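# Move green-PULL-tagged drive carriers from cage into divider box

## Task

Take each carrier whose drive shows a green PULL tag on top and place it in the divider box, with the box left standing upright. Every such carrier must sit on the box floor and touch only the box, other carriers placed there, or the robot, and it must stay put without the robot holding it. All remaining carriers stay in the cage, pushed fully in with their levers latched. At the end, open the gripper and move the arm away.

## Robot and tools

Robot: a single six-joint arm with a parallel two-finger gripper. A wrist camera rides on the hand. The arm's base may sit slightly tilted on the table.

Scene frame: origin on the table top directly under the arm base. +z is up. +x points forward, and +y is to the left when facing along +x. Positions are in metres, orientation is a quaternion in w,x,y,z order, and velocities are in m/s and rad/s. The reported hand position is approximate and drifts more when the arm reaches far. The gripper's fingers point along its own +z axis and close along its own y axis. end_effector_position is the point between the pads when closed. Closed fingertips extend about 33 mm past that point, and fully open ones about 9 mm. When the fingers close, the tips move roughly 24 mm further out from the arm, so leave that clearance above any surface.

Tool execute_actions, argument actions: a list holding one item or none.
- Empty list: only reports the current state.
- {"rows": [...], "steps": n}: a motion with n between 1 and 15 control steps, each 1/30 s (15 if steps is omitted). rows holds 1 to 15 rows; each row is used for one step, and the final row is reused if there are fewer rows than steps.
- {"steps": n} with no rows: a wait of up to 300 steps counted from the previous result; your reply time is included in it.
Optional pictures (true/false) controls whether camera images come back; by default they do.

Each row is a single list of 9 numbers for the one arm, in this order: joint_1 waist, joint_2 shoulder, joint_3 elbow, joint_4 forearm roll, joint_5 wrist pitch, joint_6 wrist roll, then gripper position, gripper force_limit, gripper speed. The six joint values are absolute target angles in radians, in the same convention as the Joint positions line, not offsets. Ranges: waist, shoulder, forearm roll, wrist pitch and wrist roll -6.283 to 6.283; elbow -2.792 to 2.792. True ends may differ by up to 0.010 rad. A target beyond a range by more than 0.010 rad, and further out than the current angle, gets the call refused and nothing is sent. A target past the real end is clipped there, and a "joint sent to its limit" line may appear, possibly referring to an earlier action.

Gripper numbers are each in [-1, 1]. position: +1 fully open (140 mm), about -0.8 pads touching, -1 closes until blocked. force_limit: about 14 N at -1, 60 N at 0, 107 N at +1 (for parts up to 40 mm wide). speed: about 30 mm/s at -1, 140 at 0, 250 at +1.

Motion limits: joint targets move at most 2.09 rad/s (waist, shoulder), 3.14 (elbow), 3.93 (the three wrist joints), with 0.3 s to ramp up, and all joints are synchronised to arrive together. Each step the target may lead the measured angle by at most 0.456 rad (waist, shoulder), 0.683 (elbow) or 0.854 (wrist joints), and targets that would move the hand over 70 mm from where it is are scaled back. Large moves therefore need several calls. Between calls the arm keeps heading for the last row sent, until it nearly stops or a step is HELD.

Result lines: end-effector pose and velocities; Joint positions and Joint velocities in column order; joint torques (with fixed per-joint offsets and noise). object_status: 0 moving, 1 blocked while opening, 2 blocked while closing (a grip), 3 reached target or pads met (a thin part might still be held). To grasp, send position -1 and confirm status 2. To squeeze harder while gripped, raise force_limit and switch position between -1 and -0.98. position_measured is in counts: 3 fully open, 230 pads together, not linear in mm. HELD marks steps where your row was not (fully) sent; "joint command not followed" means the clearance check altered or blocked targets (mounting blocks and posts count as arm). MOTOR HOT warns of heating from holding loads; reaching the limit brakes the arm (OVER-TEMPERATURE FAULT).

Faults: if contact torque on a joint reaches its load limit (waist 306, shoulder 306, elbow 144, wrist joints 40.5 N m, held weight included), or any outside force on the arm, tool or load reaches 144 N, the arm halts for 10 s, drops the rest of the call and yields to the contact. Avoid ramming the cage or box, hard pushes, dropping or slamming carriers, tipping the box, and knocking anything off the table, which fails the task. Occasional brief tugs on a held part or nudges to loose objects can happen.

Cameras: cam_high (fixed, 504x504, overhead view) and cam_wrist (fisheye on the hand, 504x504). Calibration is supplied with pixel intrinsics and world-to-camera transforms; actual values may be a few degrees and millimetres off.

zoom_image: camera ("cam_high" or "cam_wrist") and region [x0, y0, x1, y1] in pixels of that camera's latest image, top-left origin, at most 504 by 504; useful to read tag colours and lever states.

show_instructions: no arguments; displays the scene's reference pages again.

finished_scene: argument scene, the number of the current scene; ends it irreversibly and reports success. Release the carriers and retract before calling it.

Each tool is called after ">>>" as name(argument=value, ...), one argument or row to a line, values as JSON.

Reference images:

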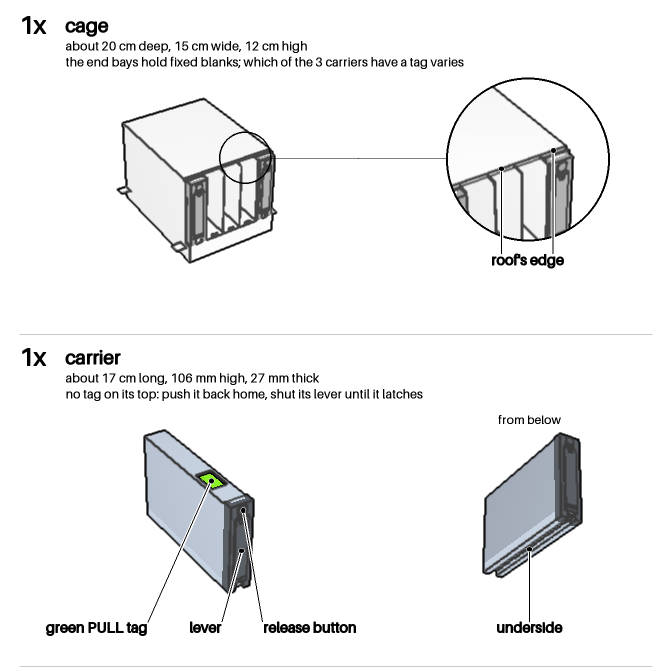

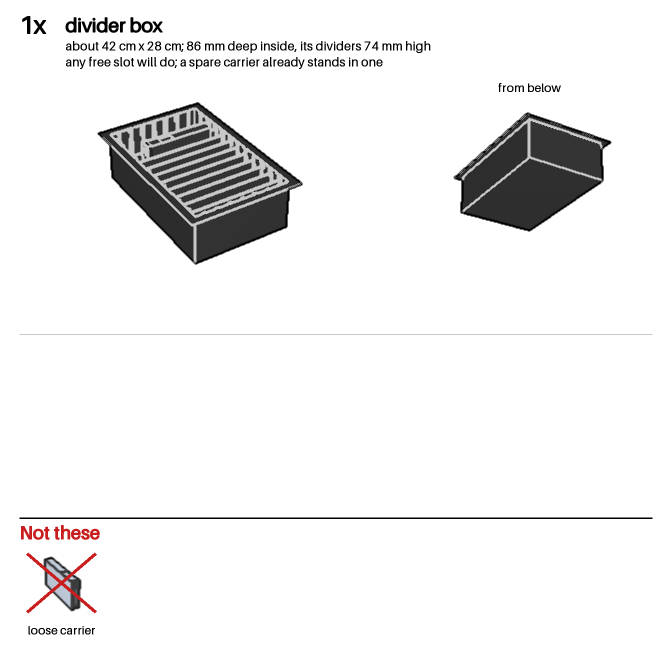

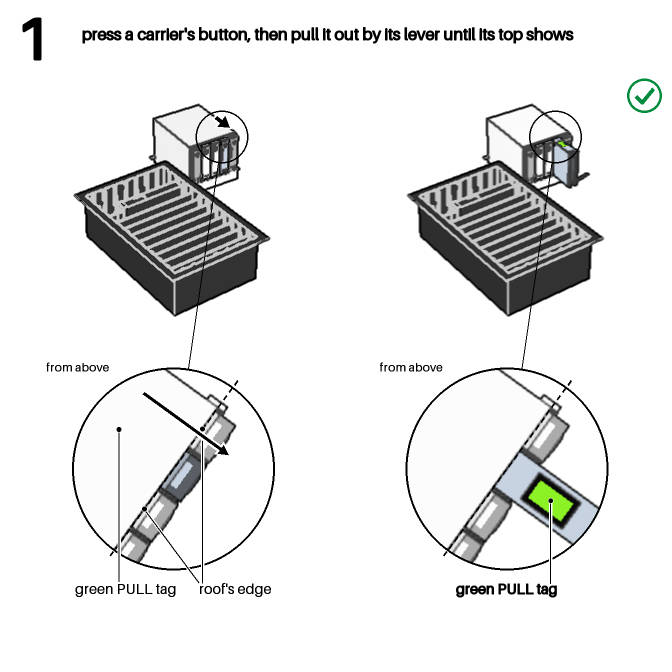

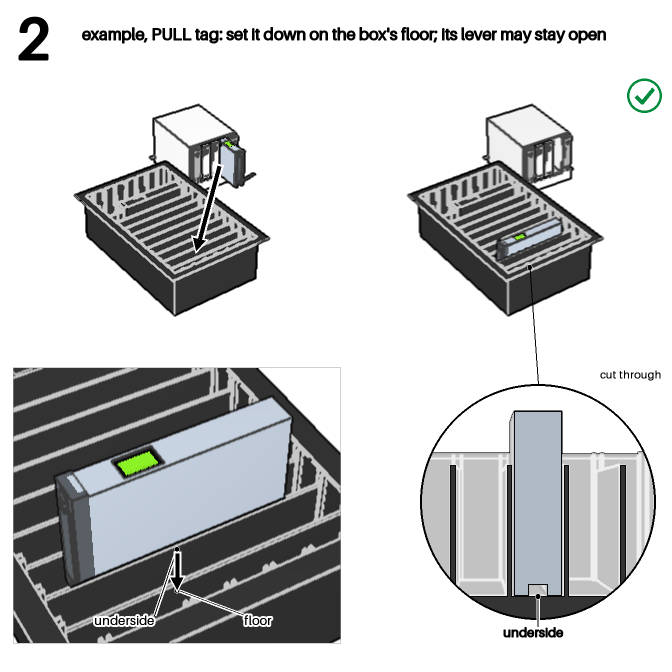

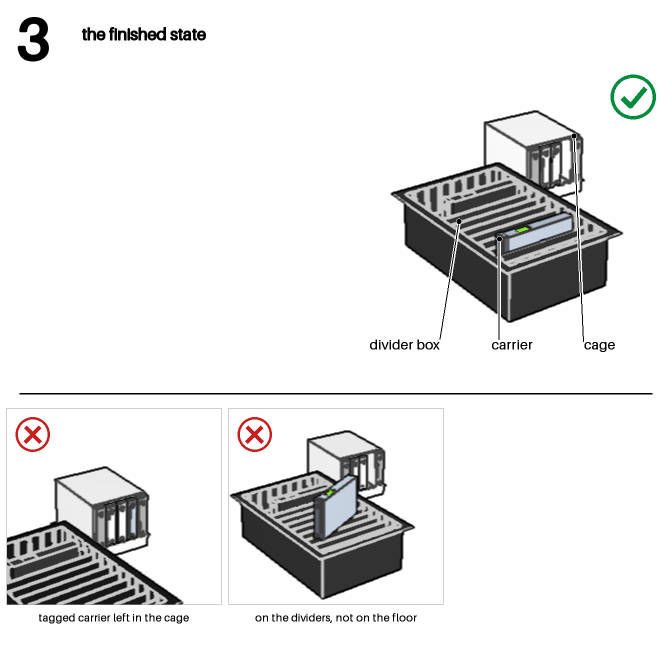

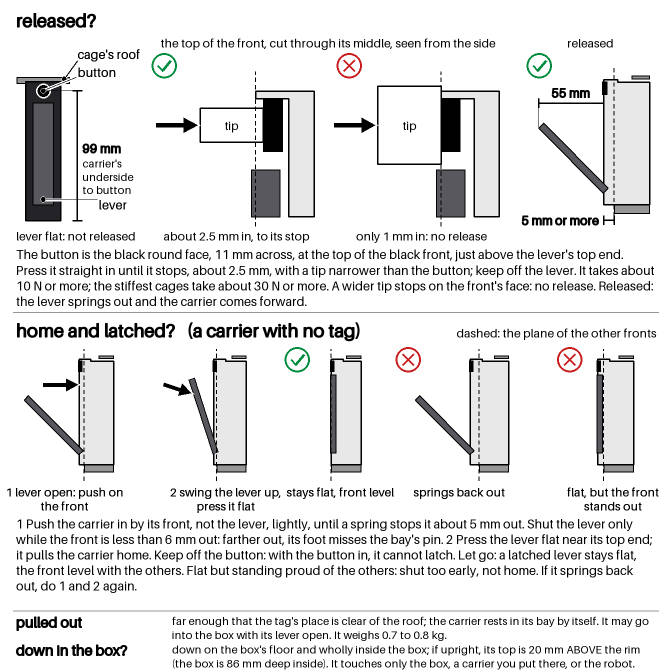

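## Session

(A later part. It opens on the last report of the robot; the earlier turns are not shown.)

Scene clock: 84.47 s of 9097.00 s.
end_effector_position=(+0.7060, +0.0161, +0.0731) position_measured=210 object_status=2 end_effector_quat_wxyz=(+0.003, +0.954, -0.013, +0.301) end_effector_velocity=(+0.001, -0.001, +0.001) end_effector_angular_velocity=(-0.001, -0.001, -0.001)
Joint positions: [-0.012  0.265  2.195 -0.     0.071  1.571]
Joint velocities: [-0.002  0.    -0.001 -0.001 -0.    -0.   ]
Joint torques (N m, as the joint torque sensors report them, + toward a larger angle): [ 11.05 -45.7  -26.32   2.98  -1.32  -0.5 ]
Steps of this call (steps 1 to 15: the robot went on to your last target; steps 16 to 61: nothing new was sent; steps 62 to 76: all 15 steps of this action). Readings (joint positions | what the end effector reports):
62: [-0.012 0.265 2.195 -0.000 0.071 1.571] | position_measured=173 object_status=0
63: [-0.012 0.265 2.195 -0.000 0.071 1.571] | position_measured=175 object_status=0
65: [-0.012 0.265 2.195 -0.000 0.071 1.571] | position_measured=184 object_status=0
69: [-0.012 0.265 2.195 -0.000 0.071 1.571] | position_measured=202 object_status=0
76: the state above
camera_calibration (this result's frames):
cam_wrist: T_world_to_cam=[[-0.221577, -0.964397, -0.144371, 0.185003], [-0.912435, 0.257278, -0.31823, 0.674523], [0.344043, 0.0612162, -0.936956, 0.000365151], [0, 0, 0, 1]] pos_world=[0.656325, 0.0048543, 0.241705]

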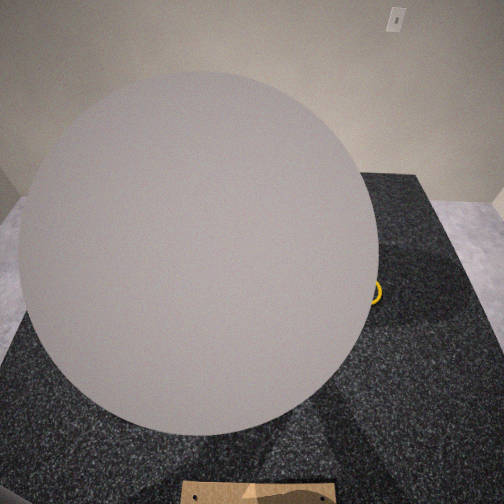

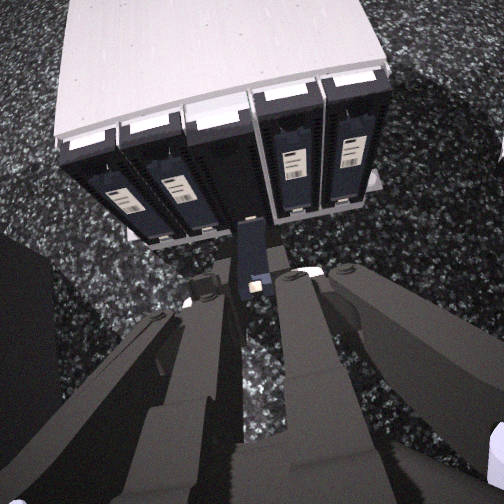

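>>> execute_actions(
  actions=[
    {"rows": [[-0.0126, 0.2649, 2.1948, 0, 0.071, 1.571, -1, 0, -0.5],[-0.0133, 0.2643, 2.1957, 0, 0.0707, 1.571, -1, 0, -0.5],[-0.0133, 0.2633, 2.1972, 0, 0.0702, 1.571, -1, 0, -0.5],[-0.0132, 0.2618, 2.1994, 0, 0.0695, 1.571, -1, 0, -0.5],[-0.0131, 0.2599, 2.2021, 0, 0.0687, 1.571, -1, 0, -0.5],[-0.0130, 0.258, 2.2049, 0, 0.0678, 1.571, -1, 0, -0.5],[-0.0130, 0.2561, 2.2076, 0, 0.067, 1.571, -1, 0, -0.5],[-0.0129, 0.2542, 2.2104, 0, 0.0661, 1.571, -1, 0, -0.5],[-0.0128, 0.2524, 2.2131, 0, 0.0652, 1.571, -1, 0, -0.5],[-0.0127, 0.2505, 2.2158, 0, 0.0644, 1.571, -1, 0, -0.5],[-0.0127, 0.2486, 2.2186, 0, 0.0635, 1.571, -1, 0, -0.5],[-0.0126, 0.2471, 2.2208, 0, 0.0628, 1.571, -1, 0, -0.5],[-0.0126, 0.2461, 2.2222, 0, 0.0624, 1.571, -1, 0, -0.5]], "steps": 15},
  ],
)

Scene clock: 90.87 s of 9097.00 s.
end_effector_position=(+0.6916, +0.0159, +0.0730) position_measured=210 object_status=2 end_effector_quat_wxyz=(+0.003, +0.954, -0.013, +0.301) end_effector_velocity=(-0.013, +0.002, +0.001) end_effector_angular_velocity=(-0.000, -0.001, +0.002)
Joint positions: [-0.013  0.247  2.221  0.     0.063  1.571]
Joint velocities: [ 0.002 -0.018  0.025 -0.    -0.008  0.   ]
Joint torques (N m, as the joint torque sensors report them, + toward a larger angle): [ -0.7  -48.85 -21.76   2.74   0.99  -0.28]
Steps of this call (steps 1 to 15: the robot went on to your last target; steps 16 to 90: nothing new was sent; then 2.90 s passed at rest; steps 91 to 105: all 15 steps of this action). Readings (joint positions | what the end effector reports):
91: [-0.012 0.265 2.195 -0.000 0.071 1.571] | position_measured=210 object_status=2
92: [-0.012 0.265 2.195 0.000 0.071 1.571] | position_measured=210 object_status=2
94: [-0.013 0.264 2.196 0.000 0.071 1.571] | position_measured=210 object_status=2
98: [-0.013 0.259 2.204 0.000 0.068 1.571] | position_measured=210 object_status=2
105: the state above
camera_calibration (this result's frames):
cam_wrist: T_world_to_cam=[[-0.222477, -0.964189, -0.144371, 0.182172], [-0.912226, 0.258124, -0.318143, 0.66123], [0.344016, 0.0609194, -0.936986, 0.00526442], [0, 0, 0, 1]] pos_world=[0.64191, 0.00464858, 0.241599]

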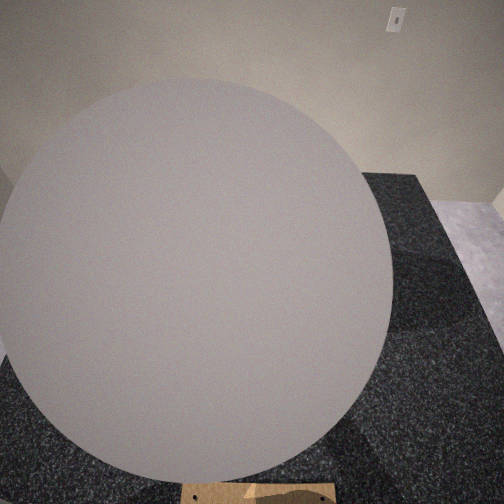

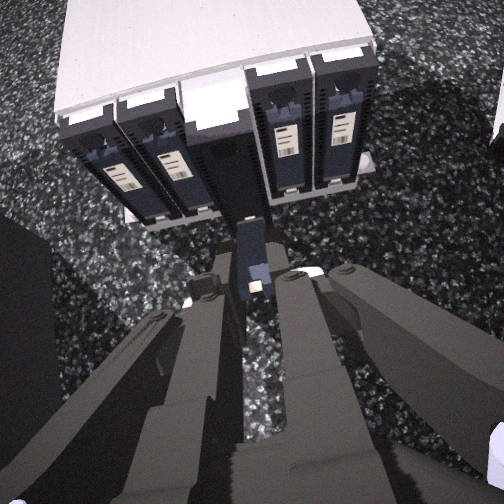

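>>> execute_actions(
  actions=[
    {"rows": [[-0.0125, 0.2448, 2.224, 0, 0.0619, 1.571, -1, 0, -0.5],[-0.0124, 0.2423, 2.2276, 0, 0.0608, 1.571, -1, 0, -0.5],[-0.0123, 0.2384, 2.233, 0, 0.0593, 1.571, -1, 0, -0.5],[-0.0121, 0.2339, 2.2393, 0, 0.0575, 1.571, -1, 0, -0.5],[-0.0119, 0.2295, 2.2456, 0, 0.0556, 1.571, -1, 0, -0.5],[-0.0118, 0.225, 2.2519, 0, 0.0538, 1.571, -1, 0, -0.5],[-0.0116, 0.2205, 2.2582, 0, 0.052, 1.571, -1, 0, -0.5],[-0.0114, 0.216, 2.2644, 0, 0.0503, 1.571, -1, 0, -0.5],[-0.0112, 0.2114, 2.2707, 0, 0.0486, 1.571, -1, 0, -0.5],[-0.011, 0.2068, 2.277, 0, 0.0469, 1.571, -1, 0, -0.5],[-0.0109, 0.203, 2.2823, 0, 0.0454, 1.571, -1, 0, -0.5],[-0.0108, 0.201, 2.285, 0, 0.0447, 1.571, -1, 0, -0.5]], "steps": 15},
  ],
)

Scene clock: 94.00 s of 9097.00 s.
end_effector_position=(+0.6565, +0.0181, +0.0731) position_measured=210 object_status=2 end_effector_quat_wxyz=(+0.003, +0.954, -0.012, +0.301) end_effector_velocity=(-0.012, -0.000, +0.001) end_effector_angular_velocity=(+0.000, -0.004, -0.001)
Joint positions: [-0.011  0.202  2.284 -0.     0.045  1.571]
Joint velocities: [-0.001 -0.018  0.024  0.001 -0.009  0.   ]
Joint torques (N m, as the joint torque sensors report them, + toward a larger angle): [ -1.27 -40.32 -24.1    2.71  -0.29  -0.39]
Steps of this call (steps 1 to 15: the robot went on to your last target; steps 16 to 79: nothing new was sent; steps 80 to 94: all 15 steps of this action). Readings (joint positions | what the end effector reports):
80: [-0.013 0.246 2.222 -0.000 0.062 1.571] | position_measured=210 object_status=2
81: [-0.013 0.246 2.223 0.000 0.062 1.571] | position_measured=210 object_status=2
83: [-0.012 0.242 2.228 -0.000 0.061 1.571] | position_measured=210 object_status=2
87: [-0.012 0.227 2.250 0.000 0.055 1.571] | position_measured=210 object_status=2
94: the state above
camera_calibration (this result's frames):
cam_wrist: T_world_to_cam=[[-0.22051, -0.964647, -0.144331, 0.175253], [-0.912733, 0.256252, -0.318204, 0.629084], [0.34394, 0.0615687, -0.936971, 0.0173443], [0, 0, 0, 1]] pos_world=[0.606865, 0.00678532, 0.241723]

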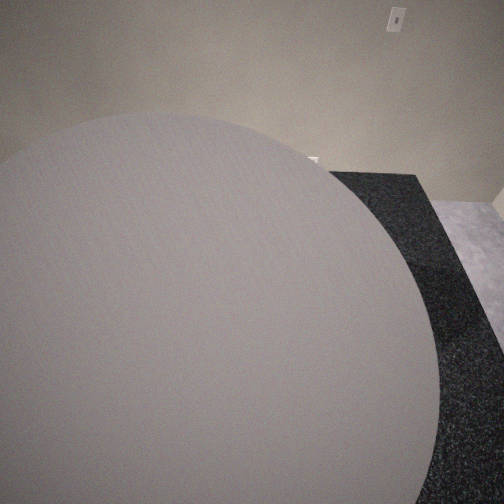

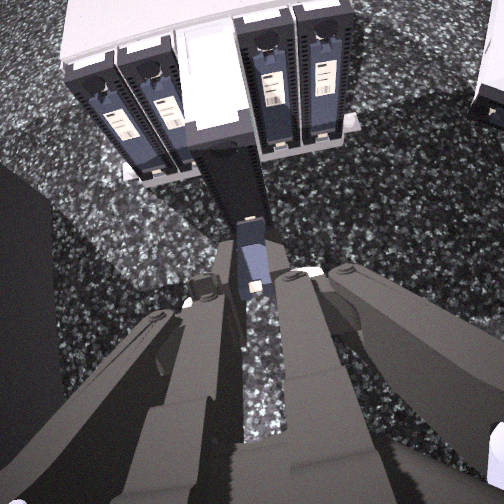

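>>> zoom_image(
  camera="cam_wrist",
  region=[150, 0, 290, 160],
)

Region (150, 0, 290, 160) of cam_wrist's 504x504 image, scaled by 3.150, with more detail than that image has; it fills the left 441 columns of this view, and the rest is white.

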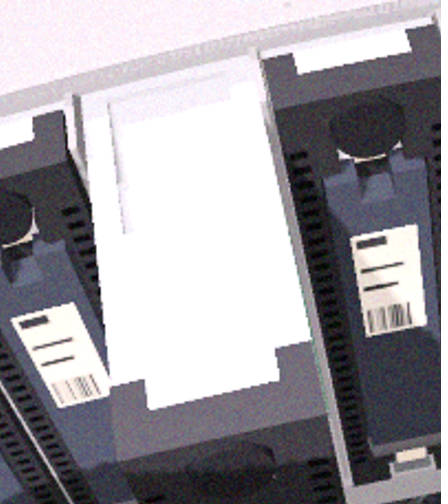

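>>> execute_actions(
  actions=[
    {"rows": [[-0.0109, 0.203, 2.2823, 0, 0.0454, 1.571, -1, 0, -0.5],[-0.011, 0.2068, 2.277, 0, 0.0469, 1.571, -1, 0, -0.5],[-0.0112, 0.2114, 2.2707, 0, 0.0486, 1.571, -1, 0, -0.5],[-0.0114, 0.216, 2.2644, 0, 0.0503, 1.571, -1, 0, -0.5],[-0.0116, 0.2205, 2.2582, 0, 0.052, 1.571, -1, 0, -0.5],[-0.0118, 0.225, 2.2519, 0, 0.0538, 1.571, -1, 0, -0.5],[-0.0119, 0.2295, 2.2456, 0, 0.0556, 1.571, -1, 0, -0.5],[-0.0121, 0.2339, 2.2393, 0, 0.0575, 1.571, -1, 0, -0.5],[-0.0123, 0.2384, 2.233, 0, 0.0593, 1.571, -1, 0, -0.5],[-0.0124, 0.2423, 2.2276, 0, 0.0608, 1.571, -1, 0, -0.5],[-0.0126, 0.2461, 2.2222, 0, 0.0624, 1.571, -1, 0, -0.5],[-0.0127, 0.2499, 2.2167, 0, 0.0641, 1.571, -1, 0, -0.5],[-0.0129, 0.2536, 2.2113, 0, 0.0658, 1.571, -1, 0, -0.5],[-0.013, 0.2567, 2.2067, 0, 0.0673, 1.571, -1, 0, -0.5],[-0.0131, 0.2593, 2.203, 0, 0.0684, 1.571, -1, 0, -0.5]], "steps": 15},
  ],
  pictures=false,
)

>>> execute_actions(
  actions=[
    {"rows": [[-0.0132, 0.2612, 2.2003, 0, 0.0692, 1.571, -1, 0, -0.5],[-0.0132, 0.2624, 2.1985, 0, 0.0698, 1.571, -1, 0, -0.5],[-0.0133, 0.2637, 2.1966, 0, 0.0704, 1.571, -1, 0, -0.5],[-0.0133, 0.2649, 2.1948, 0, 0.071, 1.571, -1, 0, -0.5],[-0.0133, 0.2655, 2.1939, 0, 0.0713, 1.571, -1, 0, -0.5],[-0.0133, 0.2662, 2.193, 0, 0.0715, 1.571, -1, 0, -0.5]], "steps": 12},
  ],
)

>>> zoom_image(
  camera="cam_wrist",
  region=[110, 60, 330, 260],
)

Scene clock: 102.13 s of 9097.00 s.
end_effector_position=(+0.6958, +0.0158, +0.0731) position_measured=210 object_status=2 end_effector_quat_wxyz=(+0.003, +0.954, -0.013, +0.301) end_effector_velocity=(+0.083, -0.006, +0.000) end_effector_angular_velocity=(+0.000, +0.000, -0.006)
Joint positions: [-0.013  0.252  2.214  0.     0.065  1.571]
Joint velocities: [-0.005  0.104 -0.15   0.001  0.047  0.   ]
Joint torques (N m, as the joint torque sensors report them, + toward a larger angle): [  1.07 -43.5  -24.7    2.44  -2.02  -0.44]
Steps of this call (steps 1 to 15: the robot went on to your last target; steps 16 to 90: nothing new was sent; then 4.63 s passed at rest; steps 91 to 105: all 15 steps of this action). Readings (joint positions | what the end effector reports):
91: [-0.011 0.201 2.285 -0.000 0.045 1.571] | position_measured=210 object_status=2
92: [-0.011 0.201 2.285 0.000 0.045 1.571] | position_measured=210 object_status=2
94: [-0.011 0.206 2.278 -0.000 0.047 1.571] | position_measured=210 object_status=2
98: [-0.011 0.223 2.255 0.000 0.053 1.571] | position_measured=210 object_status=2
105: the state above

Scene clock: 102.53 s of 9097.00 s.
end_effector_position=(+0.7070, +0.0151, +0.0731) position_measured=210 object_status=2 end_effector_quat_wxyz=(+0.003, +0.954, -0.013, +0.301) end_effector_velocity=(-0.000, -0.000, -0.001) end_effector_angular_velocity=(-0.000, +0.001, -0.000)
Joint positions: [-0.013  0.266  2.193  0.     0.071  1.571]
Joint velocities: [-0.     0.001  0.     0.     0.    -0.   ]
Joint torques (N m, as the joint torque sensors report them, + toward a larger angle): [ -1.65 -43.96 -25.64   2.65  -1.43  -0.32]
Steps of this call (steps 1 to 12: all 12 steps of this action). Readings (joint positions | what the end effector reports):
1: [-0.013 0.255 2.209 0.000 0.067 1.571] | position_measured=210 object_status=2
2: [-0.013 0.258 2.205 0.000 0.068 1.571] | position_measured=210 object_status=2
4: [-0.013 0.262 2.199 0.000 0.070 1.571] | position_measured=210 object_status=2
8: [-0.013 0.266 2.194 0.000 0.071 1.571] | position_measured=210 object_status=2
12: the state above
camera_calibration (this result's frames):
cam_wrist: T_world_to_cam=[[-0.222921, -0.964087, -0.144372, 0.185185], [-0.912067, 0.258551, -0.318253, 0.675413], [0.344151, 0.0607314, -0.936948, 0.0000038], [0, 0, 0, 1]] pos_world=[0.657302, 0.0039053, 0.241692]

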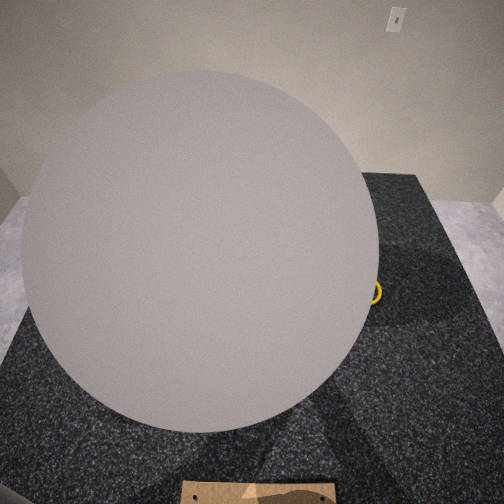

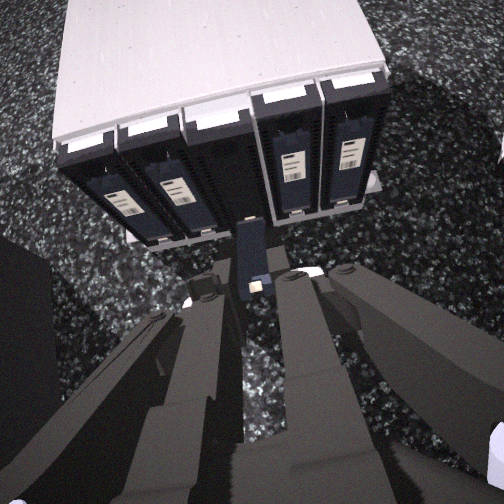

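Region (110, 60, 330, 260) of cam_wrist's 504x504 image, scaled by 2.291, with more detail than that image has; it fills the top 458 rows of this view, and the rest is white.

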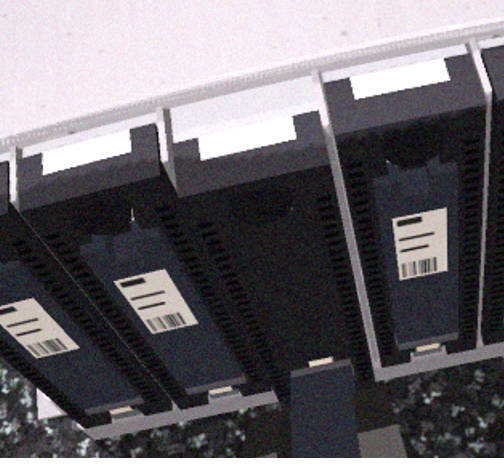

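>>> execute_actions(
  actions=[
    {"rows": [[-0.0133, 0.2668, 2.1921, 0, 0.0718, 1.571, -1, 0, -0.5],[-0.0134, 0.2674, 2.1911, 0, 0.0722, 1.571, -1, 0, -0.5],[-0.0134, 0.268, 2.1902, 0, 0.0725, 1.571, -1, 0, -0.5],[-0.0134, 0.2687, 2.1893, 0, 0.0727, 1.571, -1, 0, -0.5]], "steps": 10},
  ],
)

>>> zoom_image(
  camera="cam_wrist",
  region=[110, 60, 330, 260],
)

Scene clock: 104.20 s of 9097.00 s.
end_effector_position=(+0.7090, +0.0150, +0.0731) position_measured=210 object_status=2 end_effector_quat_wxyz=(+0.003, +0.954, -0.013, +0.301) end_effector_velocity=(+0.001, -0.000, +0.000) end_effector_angular_velocity=(+0.001, -0.001, -0.001)
Joint positions: [-0.013  0.269  2.189  0.     0.073  1.571]
Joint velocities: [-0.     0.001 -0.002  0.001 -0.     0.   ]
Joint torques (N m, as the joint torque sensors report them, + toward a larger angle): [ -0.51 -32.8  -30.39   2.58  -3.31  -0.43]
Steps of this call (steps 1 to 15: the robot went on to your last target; steps 16 to 40: nothing new was sent; steps 41 to 50: all 10 steps of this action). Readings (joint positions | what the end effector reports):
41: [-0.013 0.266 2.193 0.000 0.072 1.571] | position_measured=210 object_status=2
42: [-0.013 0.266 2.193 0.000 0.072 1.571] | position_measured=210 object_status=2
44: [-0.013 0.267 2.191 0.000 0.072 1.571] | position_measured=210 object_status=2
48: [-0.013 0.269 2.190 0.000 0.073 1.571] | position_measured=210 object_status=2
50: the state above
camera_calibration (this result's frames):
cam_wrist: T_world_to_cam=[[-0.223027, -0.964064, -0.144362, 0.18558], [-0.912057, 0.258644, -0.318205, 0.677242], [0.344108, 0.0606979, -0.936966, -0.000632524], [0, 0, 0, 1]] pos_world=[0.65929, 0.00378412, 0.2417]

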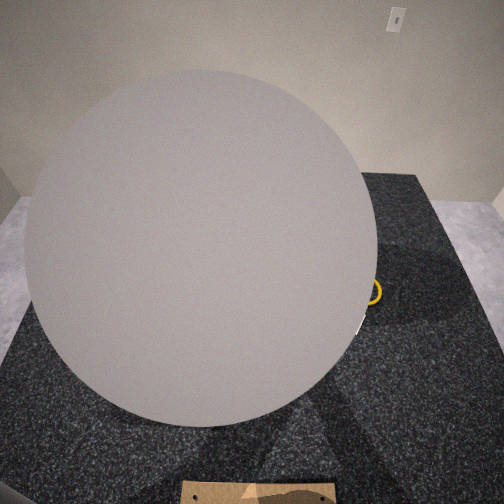

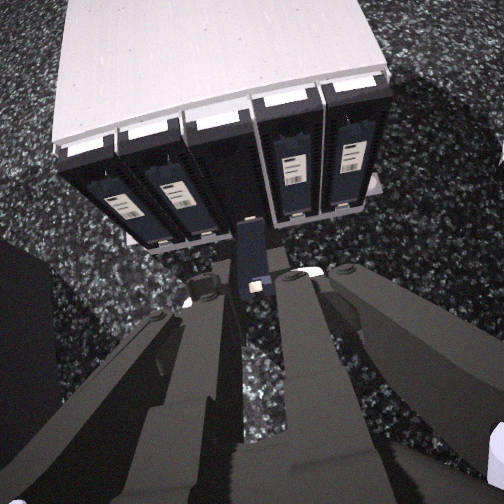

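Region (110, 60, 330, 260) of cam_wrist's 504x504 image, scaled by 2.291, with more detail than that image has; it fills the top 458 rows of this view, and the rest is white.

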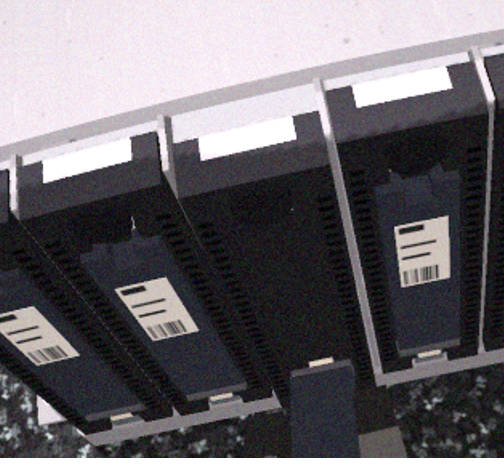

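>>> execute_actions(
  actions=[
    {"rows": [[-0.0134, 0.268, 2.1902, 0, 0.0725, 1.571, -1, 0, 0],[-0.0134, 0.2674, 2.1911, 0, 0.0722, 1.571, -1, 0, 0],[-0.0134, 0.2674, 2.1911, 0, 0.0722, 1.571, -1, 0, 0],[-0.0134, 0.2674, 2.1911, 0, 0.0722, 1.571, -0.4, 0, 0],[-0.0134, 0.2674, 2.1911, 0, 0.0722, 1.571, -0.4, 0, 0],[-0.0134, 0.2674, 2.1911, 0, 0.0722, 1.571, -0.4, 0, 0],[-0.0134, 0.2674, 2.1911, 0, 0.0722, 1.571, -0.4, 0, 0],[-0.0134, 0.2674, 2.1911, 0, 0.0722, 1.571, -0.4, 0, 0],[-0.0132, 0.26, 2.1985, 0, 0.0722, 1.571, -0.4, 0, 0],[-0.013, 0.248, 2.2105, 0, 0.0722, 1.571, -0.4, 0, 0],[-0.0127, 0.233, 2.2255, 0, 0.0722, 1.571, -0.4, 0, 0],[-0.0124, 0.215, 2.2435, 0, 0.0722, 1.571, -0.4, 0, 0],[-0.0121, 0.199, 2.2595, 0, 0.0722, 1.571, -0.4, 0, 0],[-0.0119, 0.187, 2.2715, 0, 0.0722, 1.571, -0.4, 0, 0],[-0.0118, 0.1797, 2.279, 0, 0.0721, 1.571, -0.4, 0, 0]], "steps": 15},
  ],
  pictures=false,
)

>>> execute_actions(
  actions=[
    {"rows": [[-0.0118, 0.1797, 2.279, 0, 0.0721, 1.571, -0.4, 0, 0],[-0.0118, 0.1797, 2.279, 0, 0.0721, 1.571, -0.4, 0, 0],[-0.0118, 0.1797, 2.279, 0, 0.0721, 1.571, -1, 0, 0.5],[-0.0118, 0.1797, 2.279, 0, 0.0721, 1.047, -1, 0, 0.5]], "steps": 15},
  ],
)

Scene clock: 115.07 s of 9097.00 s.
end_effector_position=(+0.6763, +0.0164, +0.0809) position_measured=179 object_status=0 end_effector_quat_wxyz=(+0.003, +0.954, -0.013, +0.301) end_effector_velocity=(-0.246, +0.013, +0.054) end_effector_angular_velocity=(-0.000, -0.001, +0.010)
Joint positions: [-0.013  0.215  2.244  0.     0.072  1.571]
Joint velocities: [ 0.009 -0.407  0.406 -0.    -0.    -0.   ]
Joint torques (N m, as the joint torque sensors report them, + toward a larger angle): [ -5.81 -50.19 -24.45   2.74  -1.42   0.01]
Steps of this call (steps 1 to 15: the robot went on to your last target; steps 16 to 90: nothing new was sent; then 7.37 s passed at rest; steps 91 to 105: all 15 steps of this action). Readings (joint positions | what the end effector reports):
91: [-0.013 0.269 2.189 0.000 0.073 1.571] | position_measured=210 object_status=2
92: [-0.013 0.269 2.189 0.000 0.073 1.571] | position_measured=210 object_status=2
94: [-0.013 0.268 2.190 0.000 0.072 1.571] | position_measured=210 object_status=0
98: [-0.013 0.268 2.191 0.000 0.072 1.571] | position_measured=184 object_status=0
105: the state above

Scene clock: 115.57 s of 9097.00 s.
end_effector_position=(+0.6549, +0.0175, +0.0851) position_measured=233 object_status=0 end_effector_quat_wxyz=(+0.079, +0.926, +0.230, +0.290) end_effector_velocity=(-0.001, -0.001, -0.000) end_effector_angular_velocity=(-0.278, +0.007, +0.397)
Joint positions: [-0.012  0.18   2.279 -0.     0.072  1.058]
Joint velocities: [-0.001 -0.     0.001 -0.     0.    -0.485]
Joint torques (N m, as the joint torque sensors report them, + toward a larger angle): [ -1.19 -46.11 -26.59   2.9   -1.55   0.24]
Steps of this call (steps 1 to 15: all 15 steps of this action). Readings (joint positions | what the end effector reports):
1: [-0.012 0.201 2.257 -0.000 0.072 1.571] | position_measured=179 object_status=0
2: [-0.012 0.191 2.268 -0.000 0.072 1.571] | position_measured=179 object_status=3
4: [-0.012 0.181 2.278 -0.000 0.072 1.571] | position_measured=183 object_status=0
8: [-0.012 0.180 2.278 -0.000 0.072 1.459] | position_measured=225 object_status=0
15: the state above
camera_calibration (this result's frames):
cam_wrist: T_world_to_cam=[[0.1938, -0.970028, 0.146583, -0.119979], [-0.920238, -0.231532, -0.315524, 0.644816], [0.340006, -0.0737429, -0.937528, 0.0341094], [0, 0, 0, 1]] pos_world=[0.605039, 0.0354276, 0.25302]

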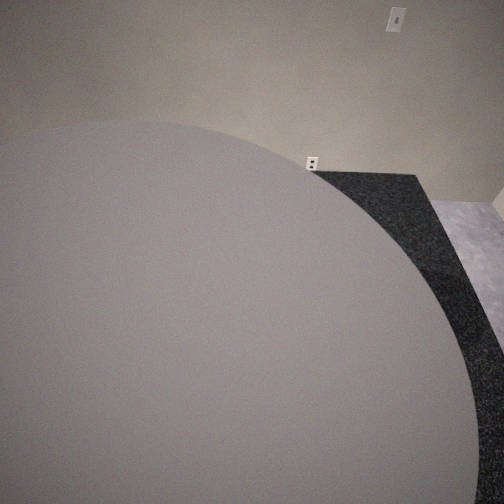

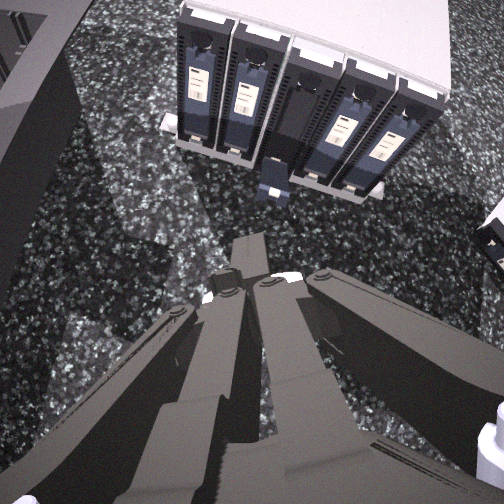

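>>> execute_actions(
  actions=[
    {"rows": [[-0.0119, 0.183, 2.2733, 0, 0.0744, 1.047, -1, 0, 0],[-0.0121, 0.1862, 2.2677, 0, 0.0768, 1.047, -1, 0, 0],[-0.0122, 0.1894, 2.262, 0, 0.0793, 1.047, -1, 0, 0],[-0.0124, 0.1927, 2.2564, 0, 0.0816, 1.047, -1, 0, 0],[-0.0125, 0.1959, 2.2507, 0, 0.0841, 1.047, -1, 0, 0],[-0.0127, 0.1991, 2.245, 0, 0.0866, 1.047, -1, 0, 0],[-0.0128, 0.2024, 2.2394, 0, 0.0889, 1.047, -1, 0, 0],[-0.013, 0.2056, 2.2337, 0, 0.0914, 1.047, -1, 0, 0],[-0.0131, 0.2089, 2.228, 0, 0.0938, 1.047, -1, 0, 0],[-0.0133, 0.2121, 2.2224, 0, 0.0962, 1.047, -1, 0, 0],[-0.0134, 0.2153, 2.2167, 0, 0.0987, 1.047, -1, 0, 0],[-0.0136, 0.2186, 2.2111, 0, 0.101, 1.047, -1, 0, 0],[-0.0137, 0.2218, 2.2054, 0, 0.1035, 1.047, -1, 0, 0],[-0.0139, 0.225, 2.1997, 0, 0.106, 1.047, -1, 0, 0],[-0.014, 0.2283, 2.1941, 0, 0.1084, 1.047, -1, 0, 0]], "steps": 15},
  ],
)

Scene clock: 118.63 s of 9097.00 s.
end_effector_position=(+0.6929, +0.0152, +0.0911) position_measured=233 object_status=3 end_effector_quat_wxyz=(+0.081, +0.925, +0.234, +0.290) end_effector_velocity=(+0.088, -0.007, +0.013) end_effector_angular_velocity=(+0.000, +0.001, -0.007)
Joint positions: [-0.014  0.221  2.208  0.     0.103  1.047]
Joint velocities: [-0.007  0.095 -0.167 -0.     0.072  0.001]
Joint torques (N m, as the joint torque sensors report them, + toward a larger angle): [ -0.89 -48.94 -28.68   2.8   -2.12  -0.24]
Steps of this call (steps 1 to 30: the robot went on to your last target; steps 31 to 77: nothing new was sent; steps 78 to 92: all 15 steps of this action). Readings (joint positions | what the end effector reports):
78: [-0.012 0.180 2.279 -0.000 0.072 1.047] | position_measured=233 object_status=3
79: [-0.012 0.180 2.278 0.000 0.073 1.047] | position_measured=233 object_status=3
81: [-0.012 0.185 2.269 0.000 0.076 1.047] | position_measured=233 object_status=3
85: [-0.012 0.198 2.247 0.000 0.086 1.047] | position_measured=233 object_status=3
92: the state above
camera_calibration (this result's frames):
cam_wrist: T_world_to_cam=[[0.200996, -0.967594, 0.152846, -0.136002], [-0.918516, -0.240388, -0.313915, 0.679892], [0.340485, -0.0772954, -0.937068, 0.0263294], [0, 0, 0, 1]] pos_world=[0.642863, 0.0338788, 0.258888]

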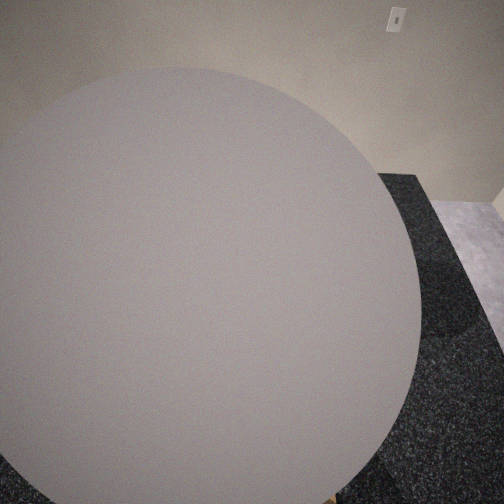

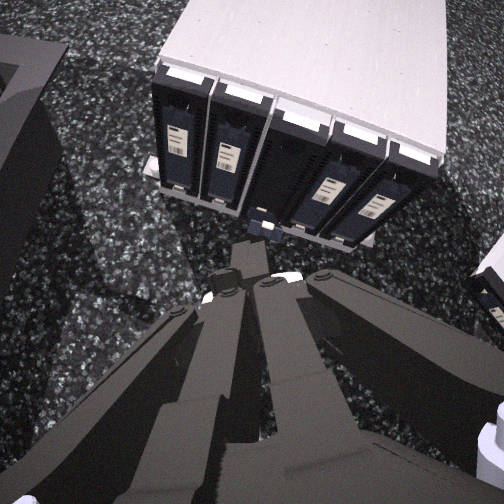

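Lever is swinging up. Continue.

>>> execute_actions(
  actions=[
    {"rows": [[-0.0141, 0.2289, 2.1899, 0, 0.1119, 1.047, -1, 0, 0],[-0.0141, 0.2295, 2.1858, 0, 0.1155, 1.047, -1, 0, 0],[-0.0142, 0.2301, 2.1816, 0, 0.119, 1.047, -1, 0, 0],[-0.0143, 0.2307, 2.1775, 0, 0.1226, 1.047, -1, 0, 0],[-0.0144, 0.2313, 2.1733, 0, 0.1261, 1.047, -1, 0, 0],[-0.0145, 0.232, 2.1691, 0, 0.1297, 1.047, -1, 0, 0],[-0.0145, 0.2326, 2.165, 0, 0.1332, 1.047, -1, 0, 0],[-0.0146, 0.2332, 2.1608, 0, 0.1368, 1.047, -1, 0, 0],[-0.0147, 0.2338, 2.1566, 0, 0.1403, 1.047, -1, 0, 0],[-0.0148, 0.2344, 2.1525, 0, 0.1439, 1.047, -1, 0, 0],[-0.0148, 0.235, 2.1483, 0, 0.1474, 1.047, -1, 0, 0],[-0.0149, 0.2356, 2.1442, 0, 0.151, 1.047, -1, 0, 0]], "steps": 15},
  ],
)

Scene clock: 120.83 s of 9097.00 s.
end_effector_position=(+0.7215, +0.0135, +0.1068) position_measured=233 object_status=3 end_effector_quat_wxyz=(+0.081, +0.925, +0.233, +0.290) end_effector_velocity=(+0.008, -0.001, +0.005) end_effector_angular_velocity=(+0.001, +0.006, -0.001)
Joint positions: [-0.015  0.235  2.145 -0.     0.15   1.047]
Joint velocities: [-0.001  0.004 -0.022  0.     0.024  0.   ]
Joint torques (N m, as the joint torque sensors report them, + toward a larger angle): [ -0.45 -51.66 -30.36   2.88  -2.97  -0.19]
Steps of this call (steps 1 to 30: the robot went on to your last target; steps 31 to 51: nothing new was sent; steps 52 to 66: all 15 steps of this action). Readings (joint positions | what the end effector reports):
52: [-0.014 0.228 2.194 -0.000 0.108 1.047] | position_measured=233 object_status=3
53: [-0.014 0.229 2.193 -0.000 0.110 1.047] | position_measured=233 object_status=3
55: [-0.014 0.229 2.186 -0.000 0.115 1.047] | position_measured=233 object_status=3
59: [-0.014 0.232 2.170 -0.000 0.129 1.047] | position_measured=233 object_status=3
66: the state above
camera_calibration (this result's frames):
cam_wrist: T_world_to_cam=[[0.199824, -0.967828, 0.152902, -0.144979], [-0.918773, -0.239302, -0.313992, 0.710903], [0.34048, -0.0777395, -0.937032, 0.0312301], [0, 0, 0, 1]] pos_world=[0.671496, 0.0322337, 0.274649]

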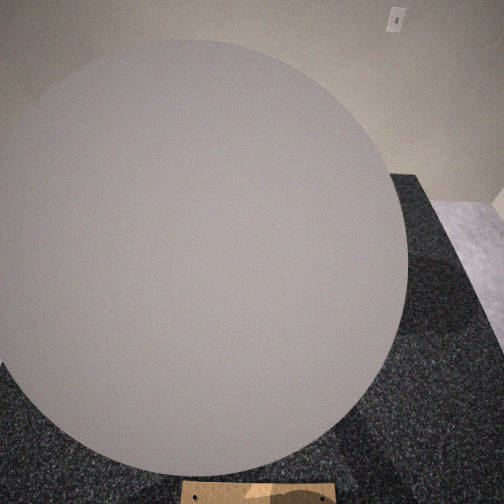

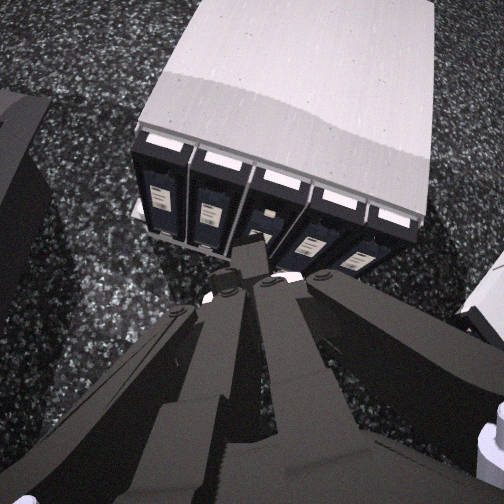

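>>> execute_actions(
  actions=[
    {"rows": [[-0.0149, 0.2362, 2.142, 0, 0.1525, 1.047, -1, 0, 0],[-0.015, 0.2369, 2.1399, 0, 0.154, 1.047, -1, 0, 0],[-0.015, 0.2375, 2.1377, 0, 0.1556, 1.047, -1, 0, 0],[-0.0151, 0.2381, 2.1356, 0, 0.1571, 1.047, -1, 0, 0],[-0.0151, 0.2388, 2.1347, 0, 0.1573, 1.047, -1, 0, 0],[-0.0151, 0.2394, 2.1338, 0, 0.1576, 1.047, -1, 0, 0],[-0.0152, 0.2401, 2.1329, 0, 0.1578, 1.047, -1, 0, 0],[-0.0152, 0.2408, 2.132, 0, 0.158, 1.047, -1, 0, 0],[-0.0152, 0.2414, 2.131, 0, 0.1583, 1.047, -1, 0, 0],[-0.0152, 0.2421, 2.1301, 0, 0.1585, 1.047, -1, 0, 0]], "steps": 15},
  ],
)

>>> zoom_image(
  camera="cam_wrist",
  region=[190, 150, 350, 280],
)

Scene clock: 123.83 s of 9097.00 s.
end_effector_position=(+0.7288, +0.0131, +0.1090) position_measured=233 object_status=3 end_effector_quat_wxyz=(+0.081, +0.925, +0.233, +0.290) end_effector_velocity=(+0.001, -0.001, +0.000) end_effector_angular_velocity=(-0.000, -0.001, -0.001)
Joint positions: [-0.015  0.242  2.13   0.     0.159  1.047]
Joint velocities: [-0.001  0.001 -0.002 -0.     0.    -0.   ]
Joint torques (N m, as the joint torque sensors report them, + toward a larger angle): [ -2.29 -51.95 -37.98   3.13  -5.99   0.26]
Steps of this call (steps 1 to 15: the robot went on to your last target; steps 16 to 75: nothing new was sent; steps 76 to 90: all 15 steps of this action). Readings (joint positions | what the end effector reports):
76: [-0.015 0.236 2.144 0.000 0.151 1.047] | position_measured=233 object_status=3
77: [-0.015 0.236 2.143 0.000 0.152 1.047] | position_measured=233 object_status=3
79: [-0.015 0.237 2.140 0.000 0.154 1.047] | position_measured=233 object_status=3
83: [-0.015 0.239 2.134 0.000 0.157 1.047] | position_measured=233 object_status=3
90: the state above
camera_calibration (this result's frames):
cam_wrist: T_world_to_cam=[[0.199523, -0.967907, 0.152793, -0.146959], [-0.91895, -0.238957, -0.313735, 0.71826], [0.340177, -0.0778123, -0.937136, 0.0310232], [0, 0, 0, 1]] pos_world=[0.678814, 0.0318048, 0.276871]

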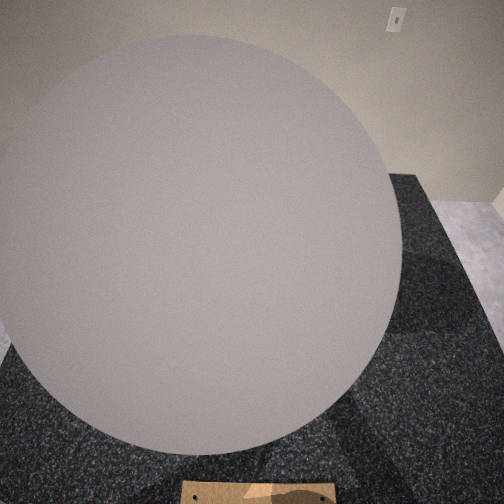

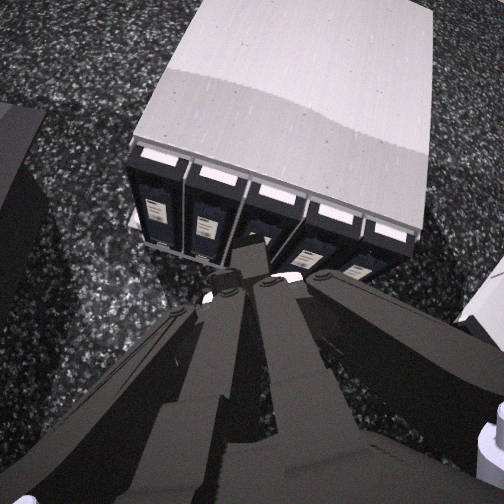

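Region (190, 150, 350, 280) of cam_wrist's 504x504 image, scaled by 3.150, with more detail than that image has; it fills the top 410 rows of this view, and the rest is white.

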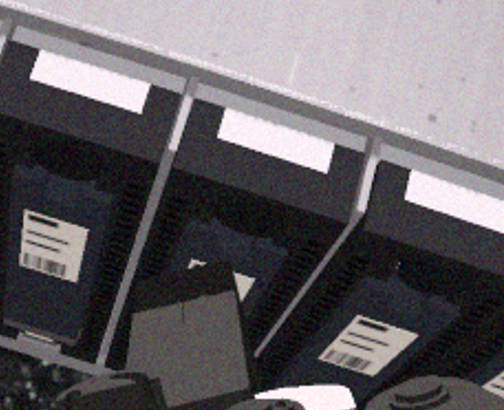

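>>> execute_actions(
  actions=[
    {"rows": [[-0.0152, 0.2428, 2.1292, 0, 0.1588, 1.047, -1, 0, 0],[-0.0152, 0.2434, 2.1283, 0, 0.159, 1.047, -1, 0, 0],[-0.0152, 0.2434, 2.1283, 0, 0.159, 1.047, -1, 0, 0],[-0.0152, 0.2434, 2.1283, 0, 0.159, 1.047, -1, 0, 0],[-0.0152, 0.2434, 2.1283, 0, 0.159, 1.047, -1, 0, 0],[-0.0152, 0.2408, 2.132, 0, 0.158, 1.047, -1, 0, 0],[-0.0152, 0.2368, 2.1374, 0, 0.1565, 1.047, -1, 0, 0],[-0.0152, 0.2328, 2.1429, 0, 0.155, 1.047, -1, 0, 0],[-0.018, 0.2285, 2.1458, 0, 0.1564, 1.047, -1, 0, 0],[-0.025, 0.2228, 2.1433, 0, 0.1646, 1.047, -1, 0, 0],[-0.034, 0.216, 2.1403, 0, 0.1744, 1.047, -1, 0, 0],[-0.043, 0.209, 2.1373, 0, 0.1844, 1.047, -1, 0, 0],[-0.050, 0.2035, 2.135, 0, 0.1922, 1.047, -1, 0, 0],[-0.0543, 0.2002, 2.1335, 0, 0.1971, 1.047, -1, 0, 0]], "steps": 15},
  ],
  pictures=false,
)

>>> execute_actions(
  actions=[
    {"steps": 8},
  ],
)

>>> zoom_image(
  camera="cam_wrist",
  region=[220, 170, 320, 270],
)

Scene clock: 127.70 s of 9097.00 s.
end_effector_position=(+0.7191, -0.0081, +0.1248) position_measured=233 object_status=3 end_effector_quat_wxyz=(+0.086, +0.928, +0.219, +0.288) end_effector_velocity=(-0.008, -0.136, +0.106) end_effector_angular_velocity=(+0.000, -0.005, -0.189)
Joint positions: [-0.045  0.208  2.137  0.     0.187  1.047]
Joint velocities: [-0.189 -0.151 -0.063  0.     0.209  0.   ]
Joint torques (N m, as the joint torque sensors report them, + toward a larger angle): [  4.54 -49.17 -27.38   3.15  -1.62  -0.09]
Steps of this call (steps 1 to 15: the robot went on to your last target; steps 16 to 90: nothing new was sent; then 0.37 s passed at rest; steps 91 to 105: all 15 steps of this action). Readings (joint positions | what the end effector reports):
91: [-0.015 0.242 2.130 0.000 0.159 1.047] | position_measured=233 object_status=3
92: [-0.015 0.242 2.130 0.000 0.159 1.047] | position_measured=233 object_status=3
94: [-0.015 0.243 2.129 0.000 0.159 1.047] | position_measured=233 object_status=3
98: [-0.015 0.241 2.132 0.000 0.158 1.047] | position_measured=233 object_status=3
105: the state above

Scene clock: 127.97 s of 9097.00 s.
end_effector_position=(+0.7187, -0.0147, +0.1299) position_measured=233 object_status=3 end_effector_quat_wxyz=(+0.087, +0.929, +0.215, +0.288) end_effector_velocity=(+0.001, +0.001, +0.001) end_effector_angular_velocity=(+0.000, -0.001, +0.001)
Joint positions: [-0.054  0.2    2.134  0.     0.197  1.047]
Joint velocities: [ 0.001 -0.    -0.001 -0.     0.001  0.001]
Joint torques (N m, as the joint torque sensors report them, + toward a larger angle): [ -2.47 -48.99 -30.37   3.13  -1.59  -0.04]
Steps of this call (steps 1 to 8: the robot went on to your last target). Readings (joint positions | what the end effector reports):
1: [-0.050 0.203 2.135 0.000 0.192 1.047] | position_measured=233 object_status=3
2: [-0.053 0.201 2.134 0.000 0.195 1.047] | position_measured=233 object_status=3
4: [-0.054 0.201 2.134 0.000 0.197 1.047] | position_measured=233 object_status=3
8: the state above
camera_calibration (this result's frames):
cam_wrist: T_world_to_cam=[[0.161583, -0.974962, 0.152772, -0.147891], [-0.927598, -0.202887, -0.313687, 0.715613], [0.336828, -0.0910244, -0.937156, 0.0540892], [0, 0, 0, 1]] pos_world=[0.669479, 0.00592336, 0.297762]

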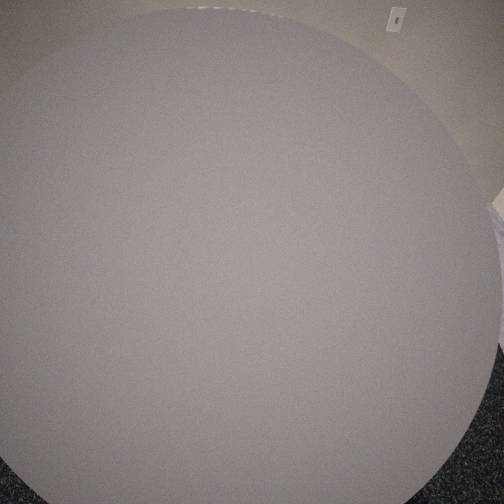

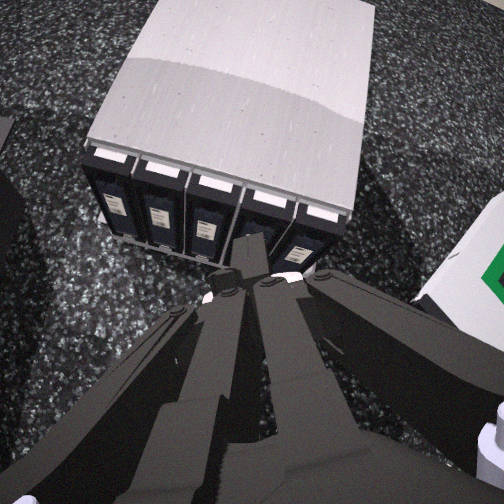

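Region (220, 170, 320, 270) of cam_wrist's 504x504 image, scaled by 5.040, with more detail than that image has.

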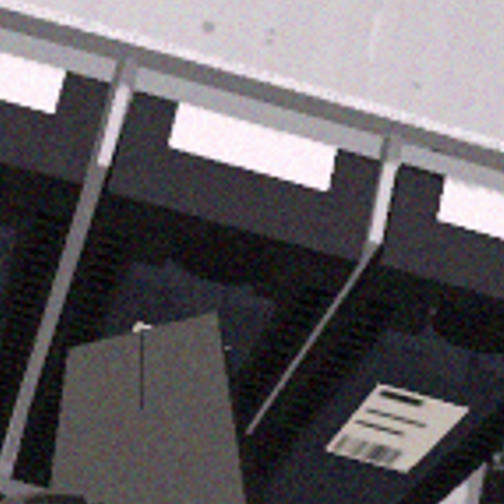

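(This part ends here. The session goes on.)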